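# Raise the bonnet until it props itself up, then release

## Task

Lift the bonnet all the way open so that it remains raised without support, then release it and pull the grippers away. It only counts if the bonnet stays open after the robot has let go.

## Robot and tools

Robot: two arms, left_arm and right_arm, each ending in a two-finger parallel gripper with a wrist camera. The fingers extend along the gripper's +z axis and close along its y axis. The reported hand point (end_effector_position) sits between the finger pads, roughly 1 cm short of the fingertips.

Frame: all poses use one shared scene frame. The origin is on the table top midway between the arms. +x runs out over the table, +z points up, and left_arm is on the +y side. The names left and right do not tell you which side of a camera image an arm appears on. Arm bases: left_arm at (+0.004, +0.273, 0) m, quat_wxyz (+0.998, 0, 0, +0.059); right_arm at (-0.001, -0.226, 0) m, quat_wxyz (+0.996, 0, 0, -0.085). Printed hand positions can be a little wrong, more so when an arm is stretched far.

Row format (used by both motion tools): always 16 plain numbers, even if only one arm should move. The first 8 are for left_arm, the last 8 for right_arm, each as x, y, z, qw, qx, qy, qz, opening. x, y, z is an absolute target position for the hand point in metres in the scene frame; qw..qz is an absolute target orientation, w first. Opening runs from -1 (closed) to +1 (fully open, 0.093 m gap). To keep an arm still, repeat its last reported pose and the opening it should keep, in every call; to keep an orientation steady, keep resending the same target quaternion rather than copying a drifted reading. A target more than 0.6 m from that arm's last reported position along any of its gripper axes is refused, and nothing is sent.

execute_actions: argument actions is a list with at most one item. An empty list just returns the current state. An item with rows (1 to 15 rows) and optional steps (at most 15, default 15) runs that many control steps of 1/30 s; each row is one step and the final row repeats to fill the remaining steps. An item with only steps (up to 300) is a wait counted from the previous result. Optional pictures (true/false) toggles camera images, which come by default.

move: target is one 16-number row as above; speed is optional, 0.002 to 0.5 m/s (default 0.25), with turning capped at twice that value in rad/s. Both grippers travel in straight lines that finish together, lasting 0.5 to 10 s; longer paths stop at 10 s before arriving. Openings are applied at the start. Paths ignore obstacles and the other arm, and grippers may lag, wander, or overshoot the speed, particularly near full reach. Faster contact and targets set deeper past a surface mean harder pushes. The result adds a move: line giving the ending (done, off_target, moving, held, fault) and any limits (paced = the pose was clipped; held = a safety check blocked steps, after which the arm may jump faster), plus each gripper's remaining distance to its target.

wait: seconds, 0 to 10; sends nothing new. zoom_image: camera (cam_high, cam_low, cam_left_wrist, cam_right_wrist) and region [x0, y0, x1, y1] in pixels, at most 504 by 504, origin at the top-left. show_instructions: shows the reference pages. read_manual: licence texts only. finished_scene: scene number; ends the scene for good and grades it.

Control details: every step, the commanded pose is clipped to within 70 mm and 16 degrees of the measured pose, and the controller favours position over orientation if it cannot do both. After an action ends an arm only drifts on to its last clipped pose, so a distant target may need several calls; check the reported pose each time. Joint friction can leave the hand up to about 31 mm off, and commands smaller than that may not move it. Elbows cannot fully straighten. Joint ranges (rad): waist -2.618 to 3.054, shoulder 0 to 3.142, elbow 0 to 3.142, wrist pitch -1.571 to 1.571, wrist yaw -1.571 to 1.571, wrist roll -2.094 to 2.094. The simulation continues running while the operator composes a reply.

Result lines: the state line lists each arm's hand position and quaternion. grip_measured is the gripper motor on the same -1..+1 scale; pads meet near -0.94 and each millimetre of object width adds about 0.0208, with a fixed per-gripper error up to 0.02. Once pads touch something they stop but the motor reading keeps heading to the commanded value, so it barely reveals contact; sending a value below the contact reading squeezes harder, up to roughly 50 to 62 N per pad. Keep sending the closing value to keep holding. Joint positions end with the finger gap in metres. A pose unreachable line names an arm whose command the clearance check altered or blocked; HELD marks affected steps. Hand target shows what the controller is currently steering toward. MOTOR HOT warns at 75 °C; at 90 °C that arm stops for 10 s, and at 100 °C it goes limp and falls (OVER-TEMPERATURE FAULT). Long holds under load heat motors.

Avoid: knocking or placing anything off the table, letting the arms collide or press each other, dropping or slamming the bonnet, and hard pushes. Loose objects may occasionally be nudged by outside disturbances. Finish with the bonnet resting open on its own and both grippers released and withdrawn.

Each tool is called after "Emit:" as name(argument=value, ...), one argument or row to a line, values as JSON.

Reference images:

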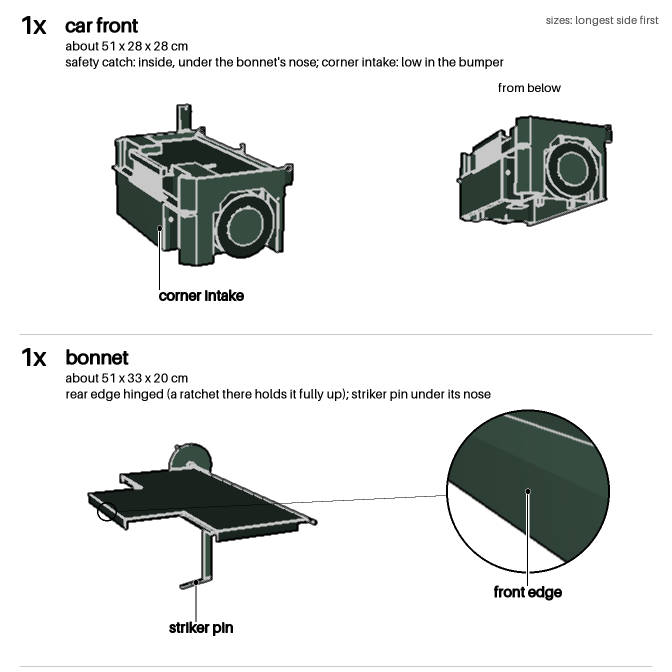

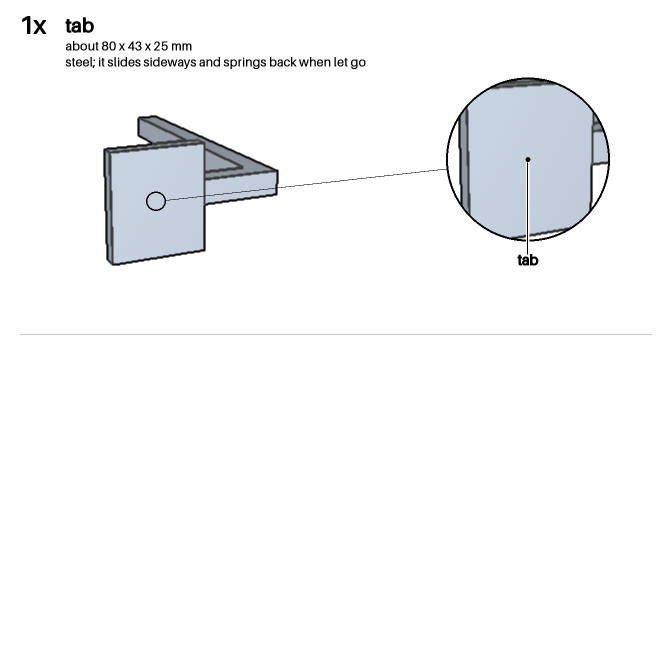

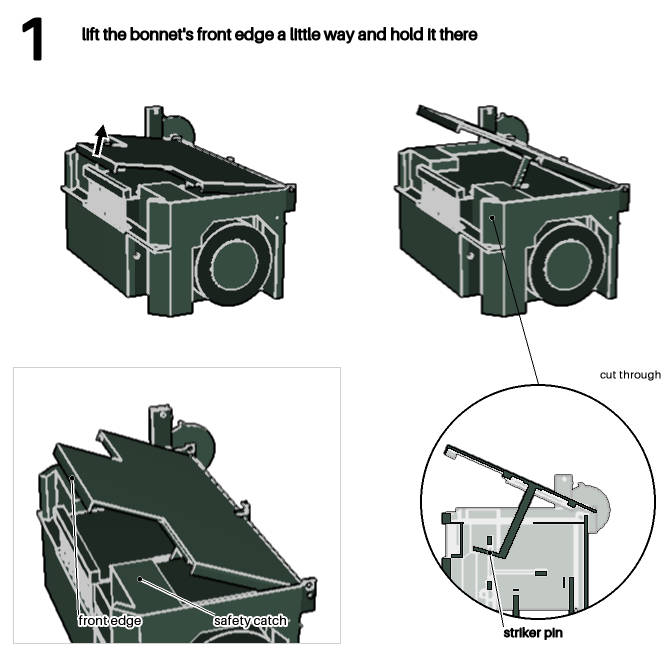

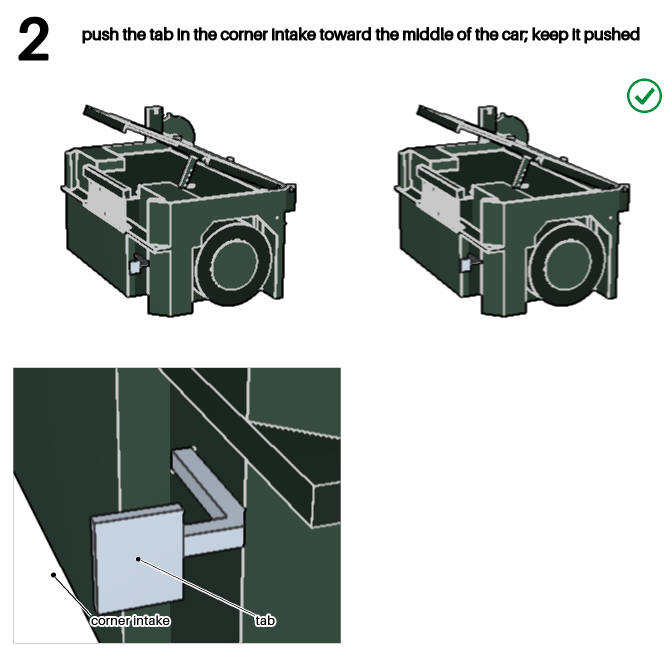

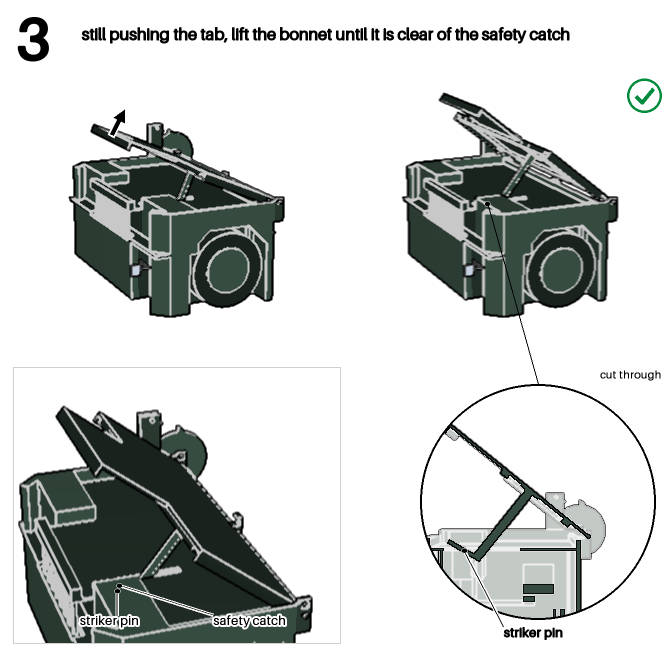

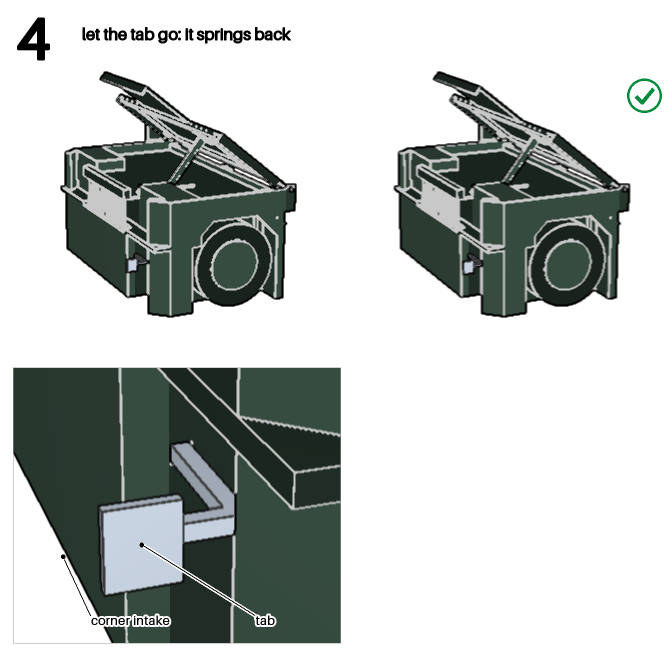

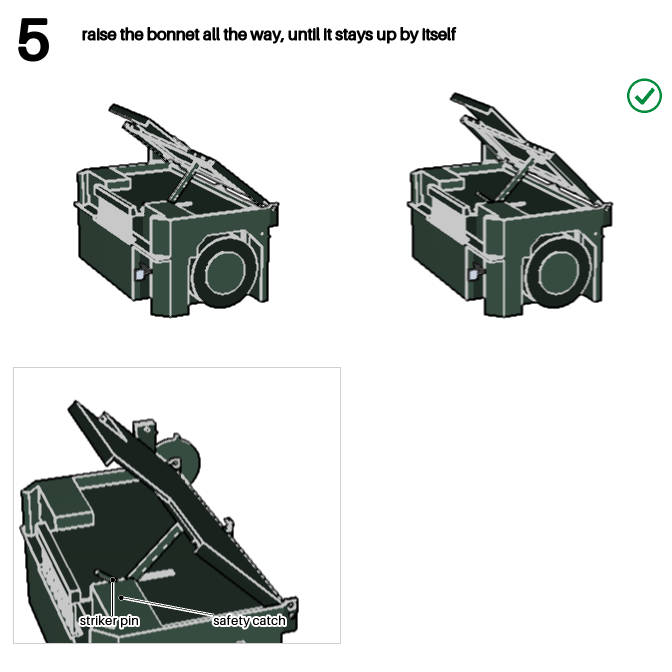

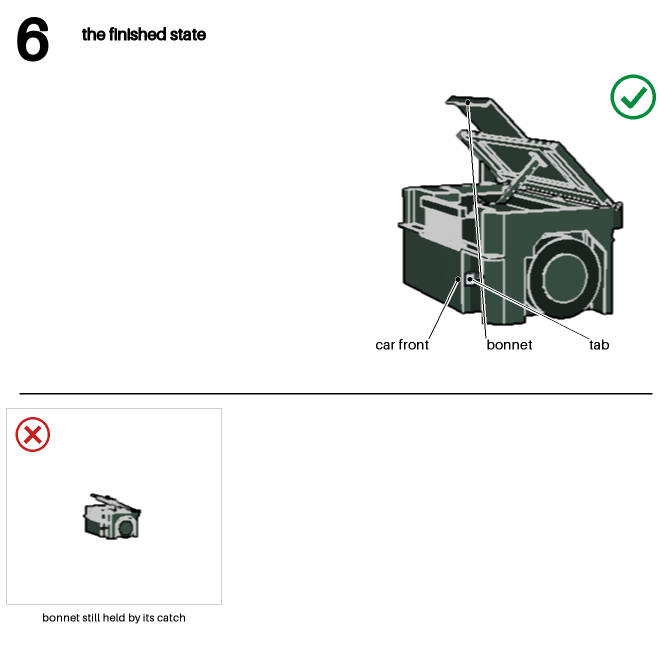

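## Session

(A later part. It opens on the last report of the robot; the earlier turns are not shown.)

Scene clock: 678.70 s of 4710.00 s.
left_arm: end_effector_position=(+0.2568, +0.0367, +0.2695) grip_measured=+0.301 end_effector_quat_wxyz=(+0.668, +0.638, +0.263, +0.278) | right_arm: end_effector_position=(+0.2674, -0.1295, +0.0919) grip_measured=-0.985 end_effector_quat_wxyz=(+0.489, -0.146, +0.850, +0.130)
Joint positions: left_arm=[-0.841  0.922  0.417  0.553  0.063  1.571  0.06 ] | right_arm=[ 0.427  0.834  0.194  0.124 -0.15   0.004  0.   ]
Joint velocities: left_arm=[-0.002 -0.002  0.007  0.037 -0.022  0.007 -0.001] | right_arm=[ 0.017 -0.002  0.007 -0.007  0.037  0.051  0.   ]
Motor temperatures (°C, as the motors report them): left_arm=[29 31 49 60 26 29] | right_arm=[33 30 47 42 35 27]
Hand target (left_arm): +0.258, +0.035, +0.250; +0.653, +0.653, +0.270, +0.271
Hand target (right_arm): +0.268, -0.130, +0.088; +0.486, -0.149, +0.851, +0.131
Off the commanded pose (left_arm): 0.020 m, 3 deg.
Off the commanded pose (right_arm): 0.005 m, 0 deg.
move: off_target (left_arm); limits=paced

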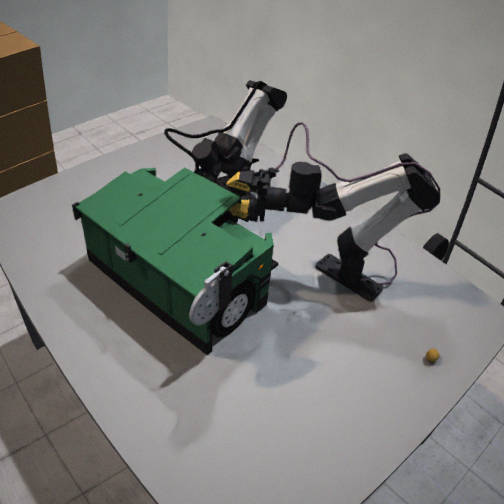

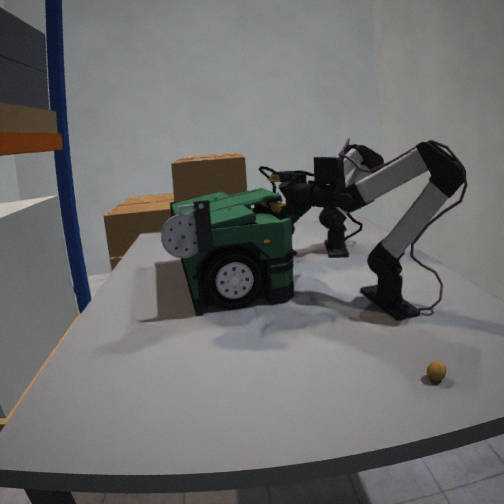

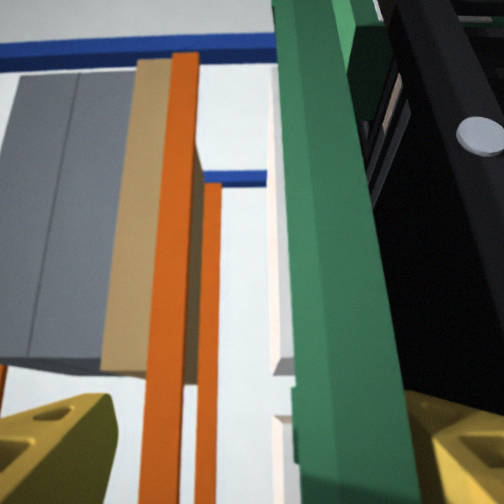

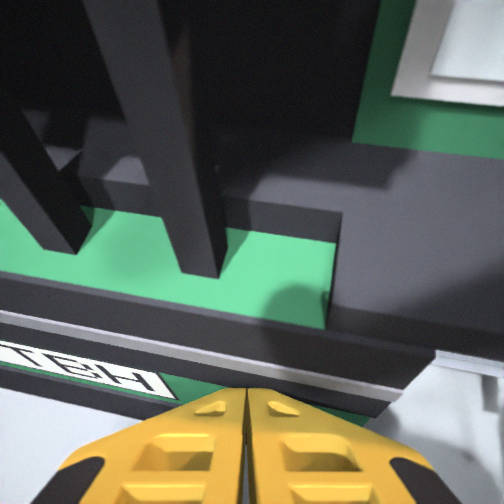

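Emit:
move(
  target=[0.258,0.035,0.262,0.653,0.653,0.270,0.270,0.3,0.235,-0.15,0.095,0.5,0,0.866,0,0],
  speed=0.08,
)

Emit:
move(
  target=[0.258,0.035,0.262,0.653,0.653,0.270,0.270,0.3,0.24,-0.21,0.095,0.5,0,0.866,0,0],
  speed=0.1,
)

Emit:
move(
  target=[0.258,0.035,0.262,0.653,0.653,0.270,0.270,0.3,0.30,-0.21,0.086,0.5,0,0.866,0,0],
  speed=0.06,
)

Scene clock: 687.70 s of 4710.00 s.
left_arm: end_effector_position=(+0.2568, +0.0367, +0.2687) grip_measured=+0.301 end_effector_quat_wxyz=(+0.667, +0.639, +0.263, +0.278) | right_arm: end_effector_position=(+0.2353, -0.1508, +0.0866) grip_measured=-0.002 end_effector_quat_wxyz=(+0.494, -0.002, +0.870, +0.001)
Joint positions: left_arm=[-0.841  0.922  0.417  0.55   0.063  1.571  0.06 ] | right_arm=[ 0.854  0.681  0.194 -0.167  0.57   0.393  0.045]
Joint velocities: left_arm=[-0.007  0.017 -0.007  0.007  0.007  0.125 -0.001] | right_arm=[ 0.012  0.007  0.002 -0.037  0.007 -0.037  0.   ]
Motor temperatures (°C, as the motors report them): left_arm=[29 31 49 59 26 29] | right_arm=[33 30 47 42 34 27]
Hand target (left_arm): +0.258, +0.035, +0.262; +0.654, +0.653, +0.270, +0.271
Hand target (right_arm): +0.236, -0.150, +0.093; +0.500, +0.003, +0.866, +0.004
Off the commanded pose (left_arm): 0.007 m, 3 deg.
Off the commanded pose (right_arm): 0.008 m, 1 deg.
After step 90, 3.03 s passed at rest.
move: off_target (left_arm)

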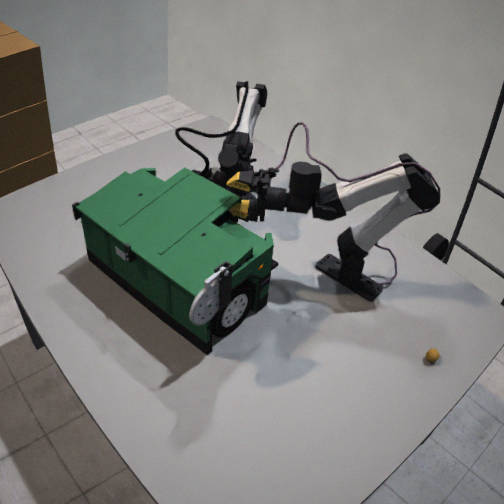

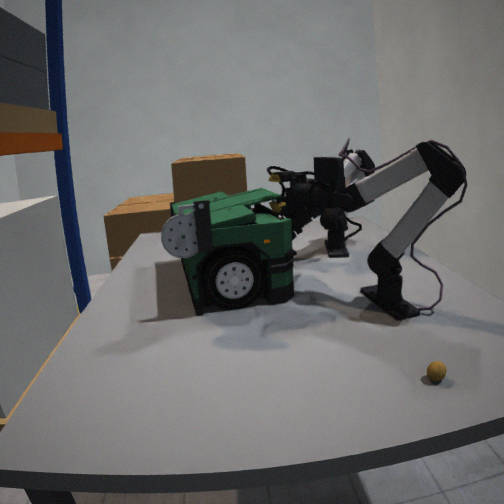

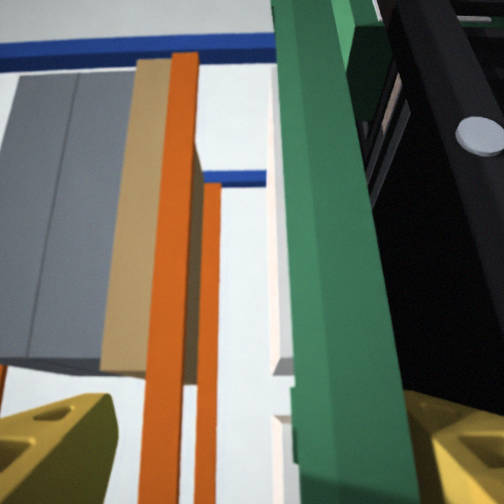

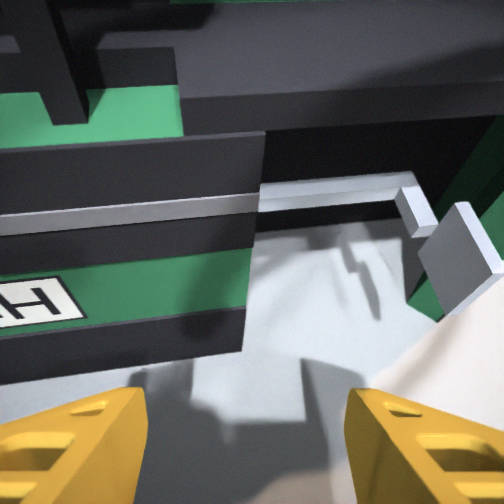

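Scene clock: 689.00 s of 4710.00 s.
left_arm: end_effector_position=(+0.2568, +0.0367, +0.2687) grip_measured=+0.301 end_effector_quat_wxyz=(+0.667, +0.639, +0.263, +0.278) | right_arm: end_effector_position=(+0.2450, -0.2095, +0.1033) grip_measured=-0.002 end_effector_quat_wxyz=(+0.510, +0.001, +0.860, -0.004)
Joint positions: left_arm=[-0.841  0.922  0.417  0.55   0.063  1.571  0.06 ] | right_arm=[ 0.35   0.457  0.178 -0.229  0.166  0.086  0.045]
Joint velocities: left_arm=[-0.007 -0.012  0.002  0.007 -0.066  0.051 -0.001] | right_arm=[-0.012 -0.012 -0.017 -0.066 -0.066 -0.007 -0.   ]
Motor temperatures (°C, as the motors report them): left_arm=[29 31 49 59 26 29] | right_arm=[33 30 47 42 33 27]
Hand target (left_arm): +0.258, +0.035, +0.262; +0.654, +0.653, +0.270, +0.271
Hand target (right_arm): +0.242, -0.211, +0.096; +0.503, -0.003, +0.864, -0.004
Off the commanded pose (left_arm): 0.007 m, 3 deg.
Off the commanded pose (right_arm): 0.010 m, 1 deg.
move: off_target (left_arm)

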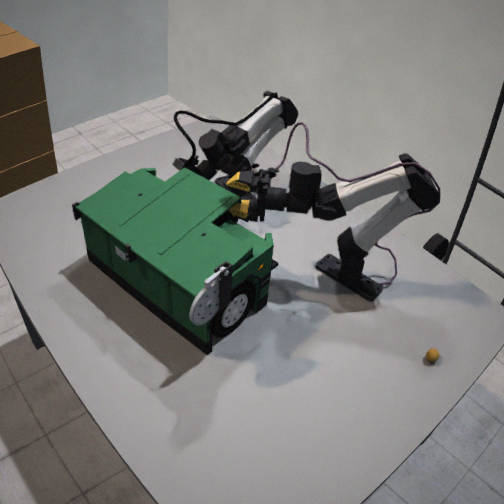

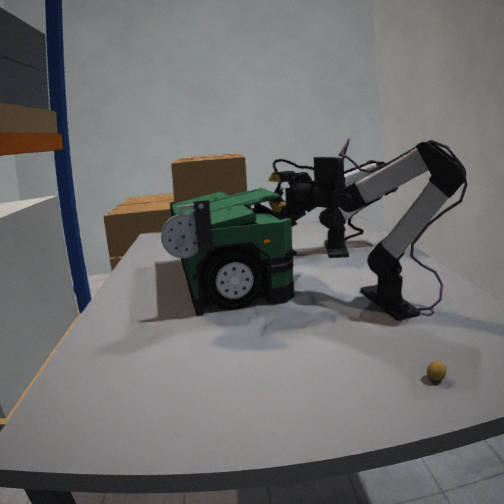

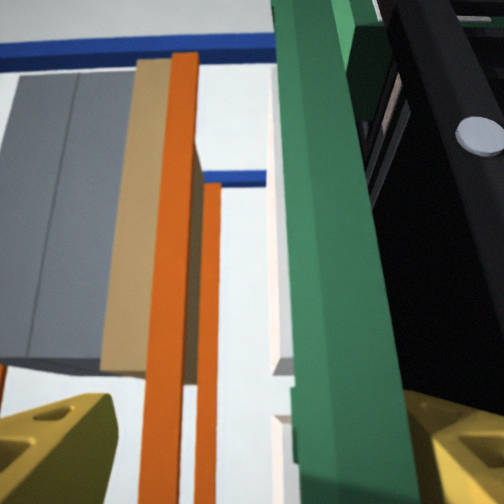

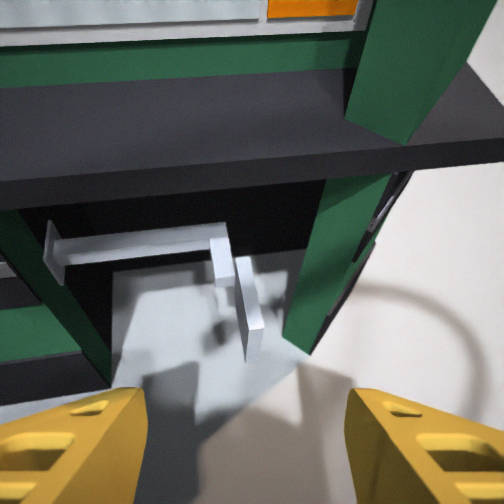

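Scene clock: 690.63 s of 4710.00 s.
left_arm: end_effector_position=(+0.2568, +0.0367, +0.2687) grip_measured=+0.301 end_effector_quat_wxyz=(+0.667, +0.639, +0.263, +0.278) | right_arm: end_effector_position=(+0.2913, -0.2091, +0.0783) grip_measured=-0.002 end_effector_quat_wxyz=(+0.490, +0.001, +0.872, -0.002)
Joint positions: left_arm=[-0.841  0.922  0.417  0.55   0.063  1.571  0.06 ] | right_arm=[0.29  0.95  0.197 0.204 0.108 0.063 0.045]
Joint velocities: left_arm=[-0.012 -0.012 -0.012  0.051  0.081  0.095 -0.   ] | right_arm=[ 0.002  0.017 -0.002  0.022  0.037  0.007  0.001]
Motor temperatures (°C, as the motors report them): left_arm=[29 31 49 58 26 29] | right_arm=[33 29 47 42 33 27]
Hand target (left_arm): +0.258, +0.035, +0.262; +0.654, +0.653, +0.270, +0.271
Hand target (right_arm): +0.299, -0.210, +0.087; +0.500, -0.000, +0.866, -0.001
Off the commanded pose (left_arm): 0.007 m, 3 deg.
Off the commanded pose (right_arm): 0.012 m, 1 deg.
move: off_target (left_arm, right_arm)

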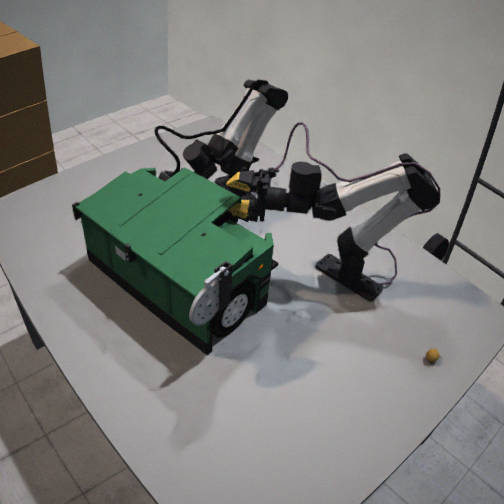

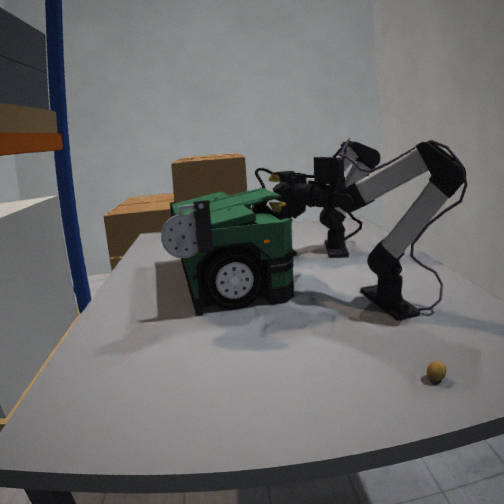

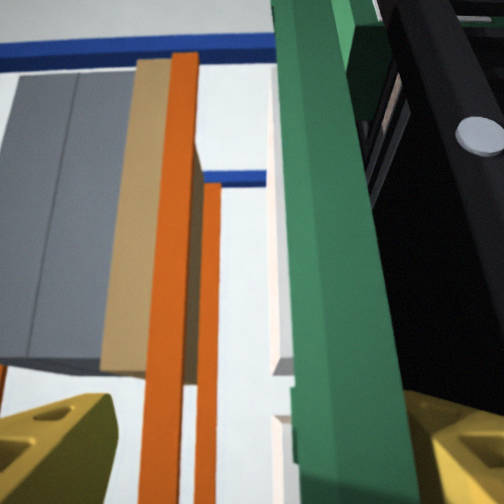

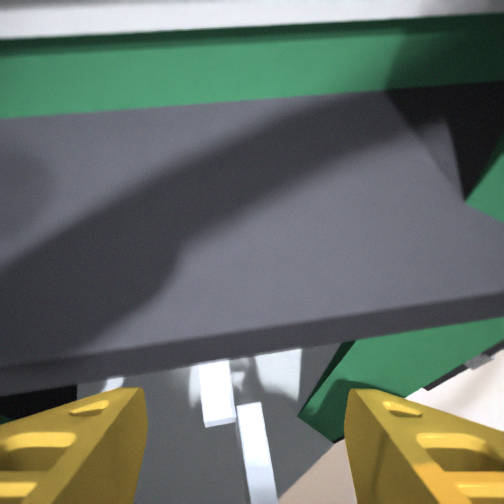

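Emit:
move(
  target=[0.258,0.035,0.262,0.653,0.653,0.270,0.270,0.3,0.29,-0.21,0.10,0.5,0,0.866,0,-1],
  speed=0.04,
)

Emit:
move(
  target=[0.258,0.035,0.262,0.653,0.653,0.270,0.270,0.3,0.295,-0.14,0.095,0.494,-0.112,0.855,0.11,-1],
  speed=0.03,
)

Scene clock: 696.57 s of 4710.00 s.
left_arm: end_effector_position=(+0.2568, +0.0367, +0.2687) grip_measured=+0.301 end_effector_quat_wxyz=(+0.667, +0.639, +0.263, +0.278) | right_arm: end_effector_position=(+0.2911, -0.2071, +0.0793) grip_measured=-0.848 end_effector_quat_wxyz=(+0.485, -0.018, +0.875, -0.001)
Joint positions: left_arm=[-0.841  0.922  0.417  0.55   0.063  1.571  0.06 ] | right_arm=[0.281 0.945 0.211 0.173 0.079 0.027 0.004]
Joint velocities: left_arm=[-0.007 -0.002 -0.002  0.007 -0.037  0.007  0.   ] | right_arm=[-0.012 -0.007 -0.012 -0.007 -0.007 -0.037  0.   ]
Motor temperatures (°C, as the motors report them): left_arm=[29 31 49 57 26 29] | right_arm=[33 29 47 42 33 27]
Hand target (left_arm): +0.258, +0.035, +0.262; +0.654, +0.653, +0.270, +0.271
Hand target (right_arm): +0.292, -0.210, +0.098; +0.502, -0.001, +0.865, +0.000
Off the commanded pose (left_arm): 0.007 m, 3 deg.
Off the commanded pose (right_arm): 0.021 m, 3 deg.
After step 90, 2.13 s passed at rest.
move: off_target (left_arm, right_arm)

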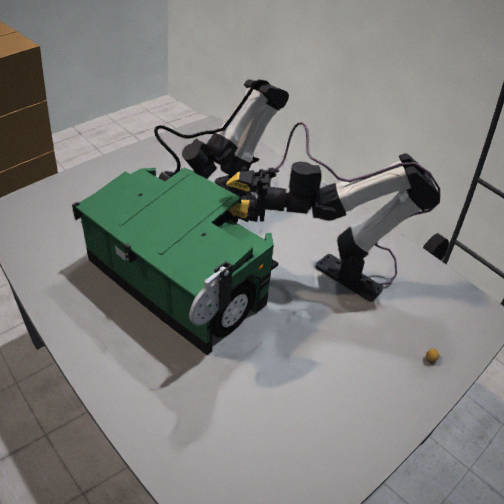

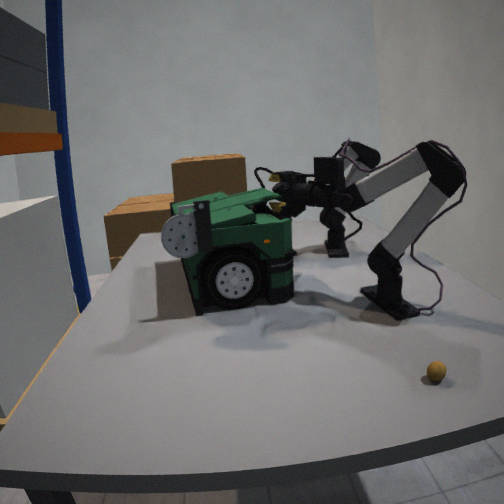

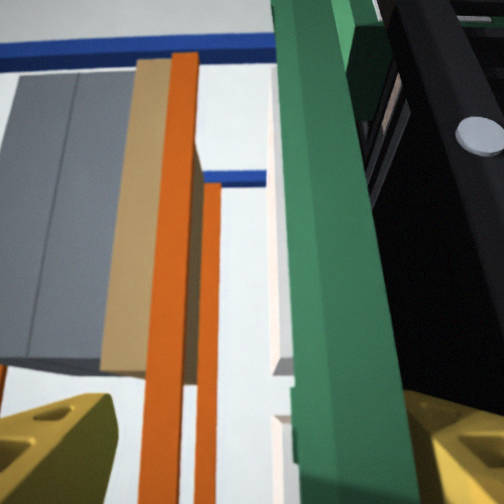

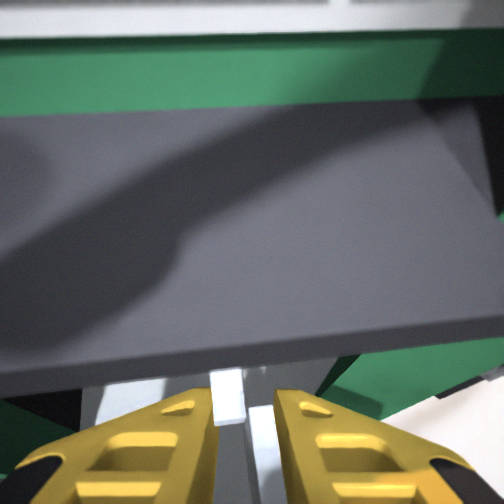

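Scene clock: 701.70 s of 4710.00 s.
left_arm: end_effector_position=(+0.2568, +0.0367, +0.2687) grip_measured=+0.301 end_effector_quat_wxyz=(+0.667, +0.639, +0.263, +0.278) | right_arm: end_effector_position=(+0.2906, -0.2021, +0.0786) grip_measured=-0.848 end_effector_quat_wxyz=(+0.484, -0.032, +0.874, -0.008)
Joint positions: left_arm=[-0.841  0.922  0.417  0.55   0.063  1.571  0.06 ] | right_arm=[0.311 0.948 0.211 0.173 0.103 0.011 0.004]
Joint velocities: left_arm=[ 0.002 -0.012  0.007  0.022 -0.051  0.037 -0.   ] | right_arm=[ 0.022  0.012 -0.002  0.007  0.007 -0.007 -0.   ]
Motor temperatures (°C, as the motors report them): left_arm=[29 31 49 57 26 29] | right_arm=[33 30 48 42 33 27]
Hand target (left_arm): +0.258, +0.035, +0.262; +0.654, +0.653, +0.270, +0.271
Hand target (right_arm): +0.288, -0.146, +0.097; +0.491, -0.108, +0.858, +0.101
Off the commanded pose (left_arm): 0.007 m, 3 deg.
Off the commanded pose (right_arm): 0.064 m, 17 deg; orientation clipped at the last step of the last action.
move: off_target (left_arm, right_arm); limits=paced

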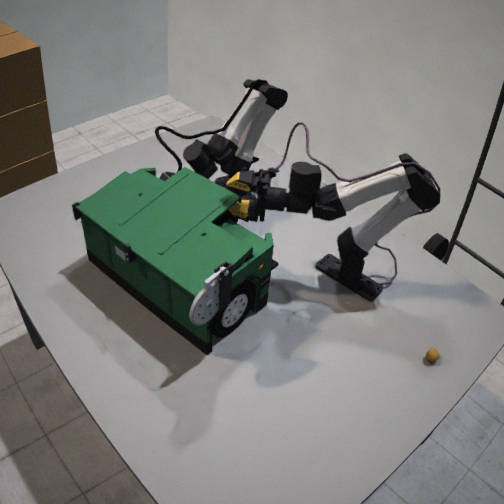

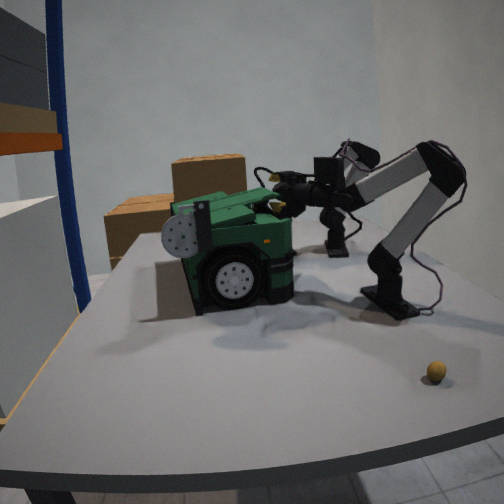

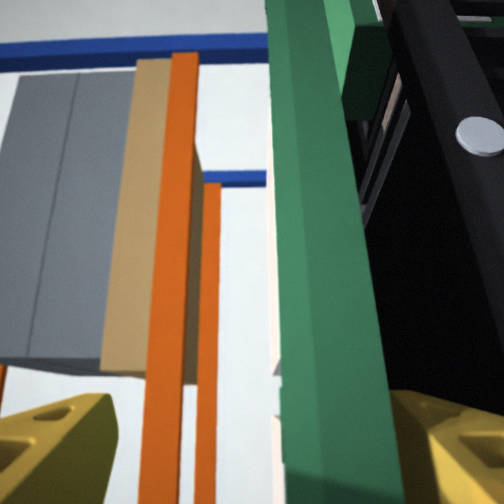

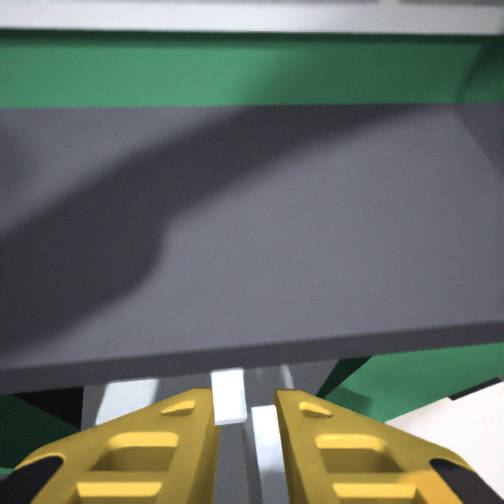

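Emit:
move(
  target=[0.262,0.032,0.32,0.653,0.653,0.270,0.270,0.3,0.295,-0.14,0.095,0.494,-0.112,0.855,0.11,-1],
  speed=0.03,
)

Scene clock: 710.30 s of 4710.00 s.
left_arm: end_effector_position=(+0.2615, +0.0326, +0.2733) grip_measured=+0.301 end_effector_quat_wxyz=(+0.609, +0.695, +0.291, +0.249) | right_arm: end_effector_position=(+0.2905, -0.2014, +0.0784) grip_measured=-0.848 end_effector_quat_wxyz=(+0.483, -0.033, +0.875, -0.006)
Joint positions: left_arm=[-0.841  0.922  0.611  0.177  0.063  1.571  0.06 ] | right_arm=[0.31  0.948 0.211 0.173 0.097 0.011 0.004]
Joint velocities: left_arm=[ 0.002 -0.002 -0.002 -0.007  0.037  0.007  0.001] | right_arm=[-0.012 -0.007  0.002  0.022 -0.037 -0.037 -0.   ]
Motor temperatures (°C, as the motors report them): left_arm=[29 31 50 57 26 29] | right_arm=[33 30 49 42 34 27]
Hand target (left_arm): +0.259, +0.035, +0.319; +0.653, +0.654, +0.270, +0.270
Hand target (right_arm): +0.288, -0.146, +0.097; +0.492, -0.109, +0.858, +0.102
Off the commanded pose (left_arm): 0.047 m, 8 deg.
Off the commanded pose (right_arm): 0.064 m, 16 deg; orientation clipped at the last step of the last action.
After step 90, 0.53 s passed at rest.
move: off_target (left_arm, right_arm); limits=paced

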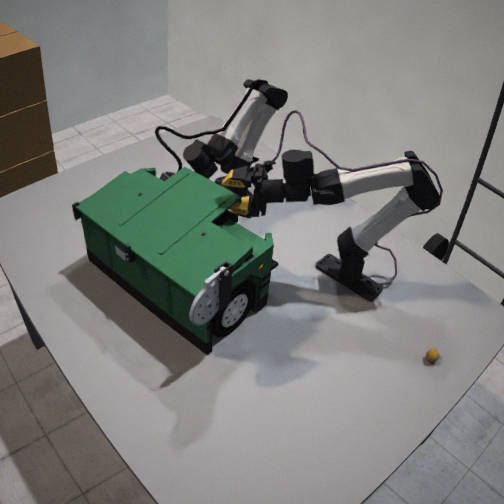

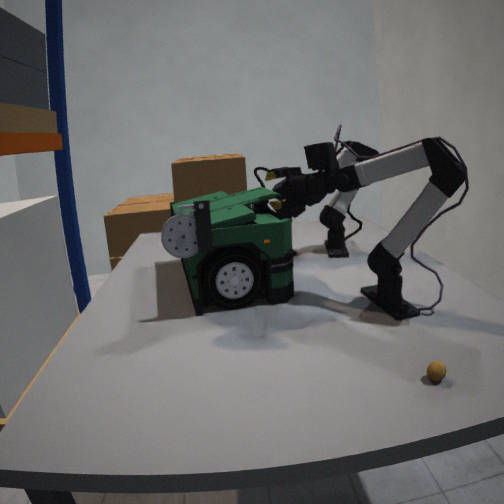

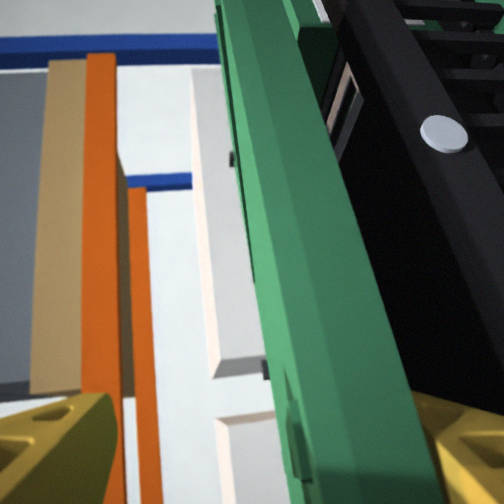

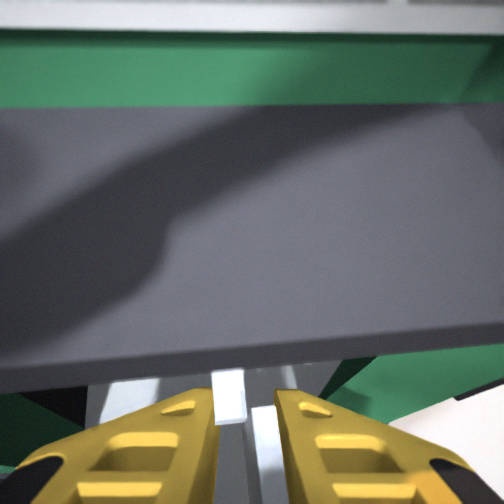

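Emit:
move(
  target=[0.258,0.035,0.255,0.653,0.653,0.270,0.270,0.3,0.295,-0.12,0.085,0.484,-0.03,0.875,0,-1],
  speed=0.04,
)

Scene clock: 723.87 s of 4710.00 s.
left_arm: end_effector_position=(+0.2576, +0.0360, +0.2691) grip_measured=+0.301 end_effector_quat_wxyz=(+0.663, +0.643, +0.266, +0.276) | right_arm: end_effector_position=(+0.2886, -0.2026, +0.0763) grip_measured=-0.711 end_effector_quat_wxyz=(+0.467, +0.086, +0.863, -0.174)
Joint positions: left_arm=[-0.841  0.922  0.432  0.522  0.063  1.571  0.06 ] | right_arm=[0.674 1.196 0.341 0.062 0.787 0.365 0.011]
Joint velocities: left_arm=[ 0.007  0.017  0.027 -0.095  0.037 -0.007 -0.   ] | right_arm=[ 0.017  0.022  0.022 -0.081 -0.037  0.125 -0.   ]
Motor temperatures (°C, as the motors report them): left_arm=[29 32 52 59 26 29] | right_arm=[35 30 50 41 36 27]
Hand target (left_arm): +0.258, +0.035, +0.255; +0.654, +0.653, +0.270, +0.269
Hand target (right_arm): +0.287, -0.129, +0.086; +0.475, +0.008, +0.878, -0.058
Off the commanded pose (left_arm): 0.014 m, 2 deg.
Off the commanded pose (right_arm): 0.083 m, 24 deg; orientation clipped at the last step of the last action.
After step 90, 7.33 s passed at rest.
move: off_target (left_arm, right_arm); limits=paced

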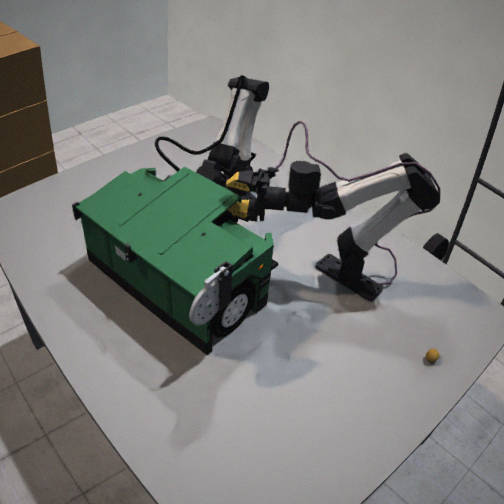

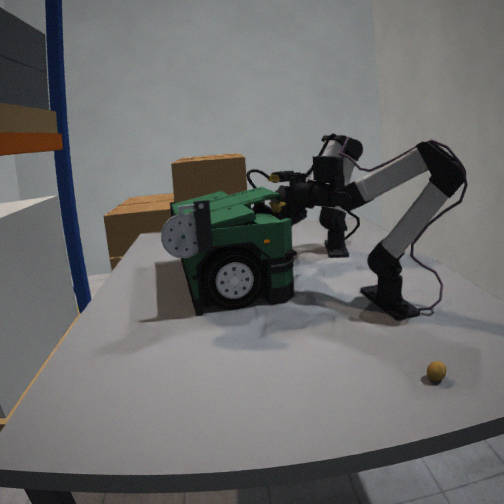

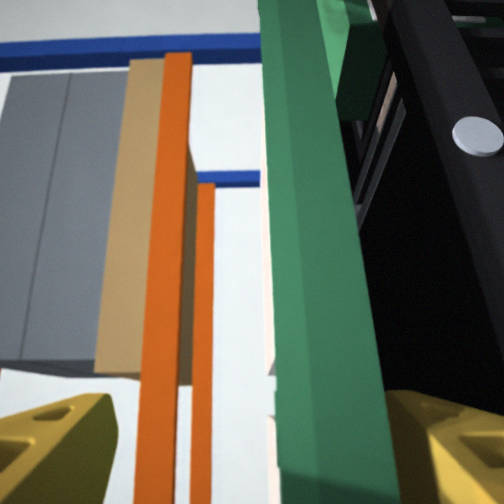

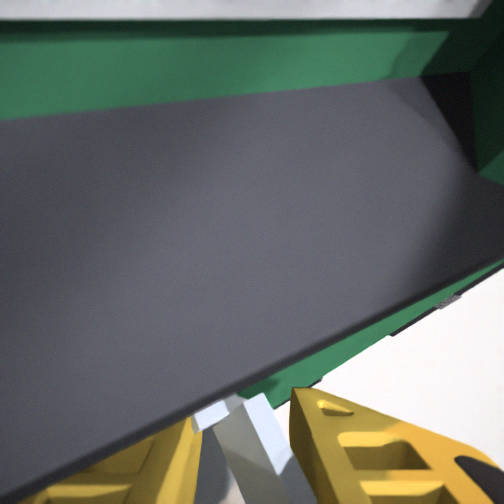

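Emit:
move(
  target=[0.262,0.032,0.32,0.653,0.653,0.270,0.270,0.3,0.295,-0.12,0.085,0.484,-0.03,0.875,0,-1],
  speed=0.03,
)

Scene clock: 743.83 s of 4710.00 s.
left_arm: end_effector_position=(+0.2615, +0.0326, +0.2733) grip_measured=+0.301 end_effector_quat_wxyz=(+0.609, +0.695, +0.291, +0.249) | right_arm: end_effector_position=(+0.2886, -0.2026, +0.0764) grip_measured=-0.711 end_effector_quat_wxyz=(+0.464, +0.085, +0.865, -0.170)
Joint positions: left_arm=[-0.841  0.922  0.611  0.176  0.063  1.571  0.06 ] | right_arm=[0.667 1.188 0.345 0.048 0.771 0.365 0.011]
Joint velocities: left_arm=[-0.007  0.027  0.007 -0.066 -0.007 -0.051  0.001] | right_arm=[ 0.007  0.032  0.012 -0.051 -0.051  0.081 -0.   ]
Motor temperatures (°C, as the motors report them): left_arm=[29 31 51 59 26 29] | right_arm=[43 31 51 40 35 27]
Hand target (left_arm): +0.259, +0.035, +0.319; +0.653, +0.654, +0.270, +0.270
Hand target (right_arm): +0.287, -0.129, +0.088; +0.474, +0.005, +0.879, -0.055
Off the commanded pose (left_arm): 0.047 m, 8 deg.
Off the commanded pose (right_arm): 0.083 m, 24 deg; orientation clipped at the last step of the last action.
After step 90, 9.57 s passed at rest.
move: off_target (left_arm, right_arm); limits=paced

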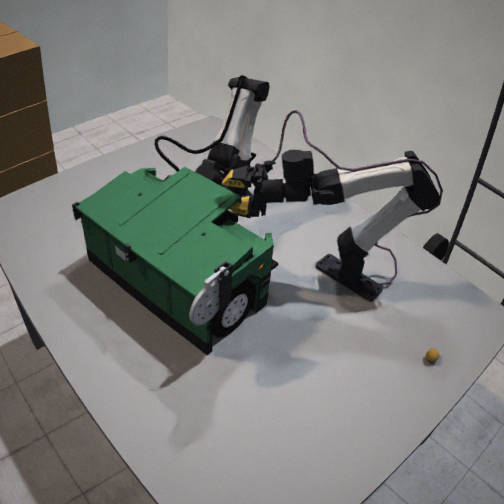

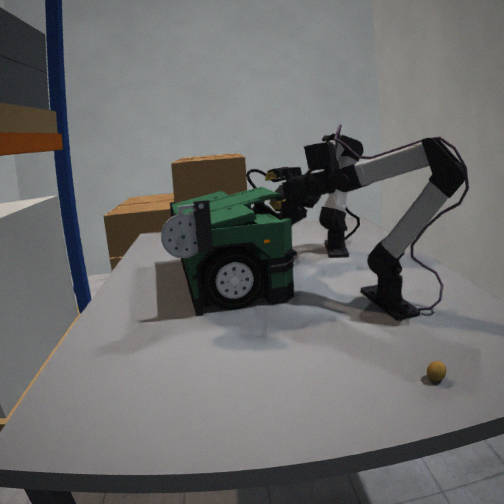

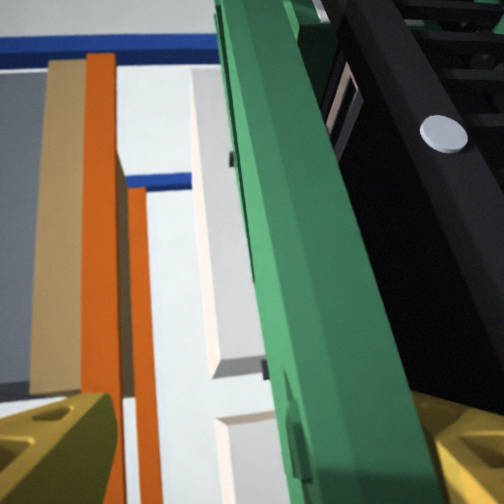

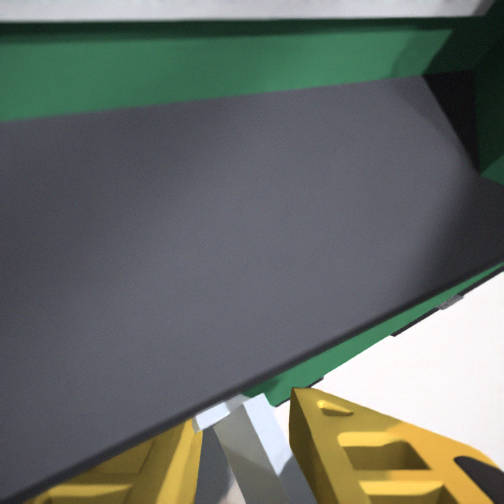

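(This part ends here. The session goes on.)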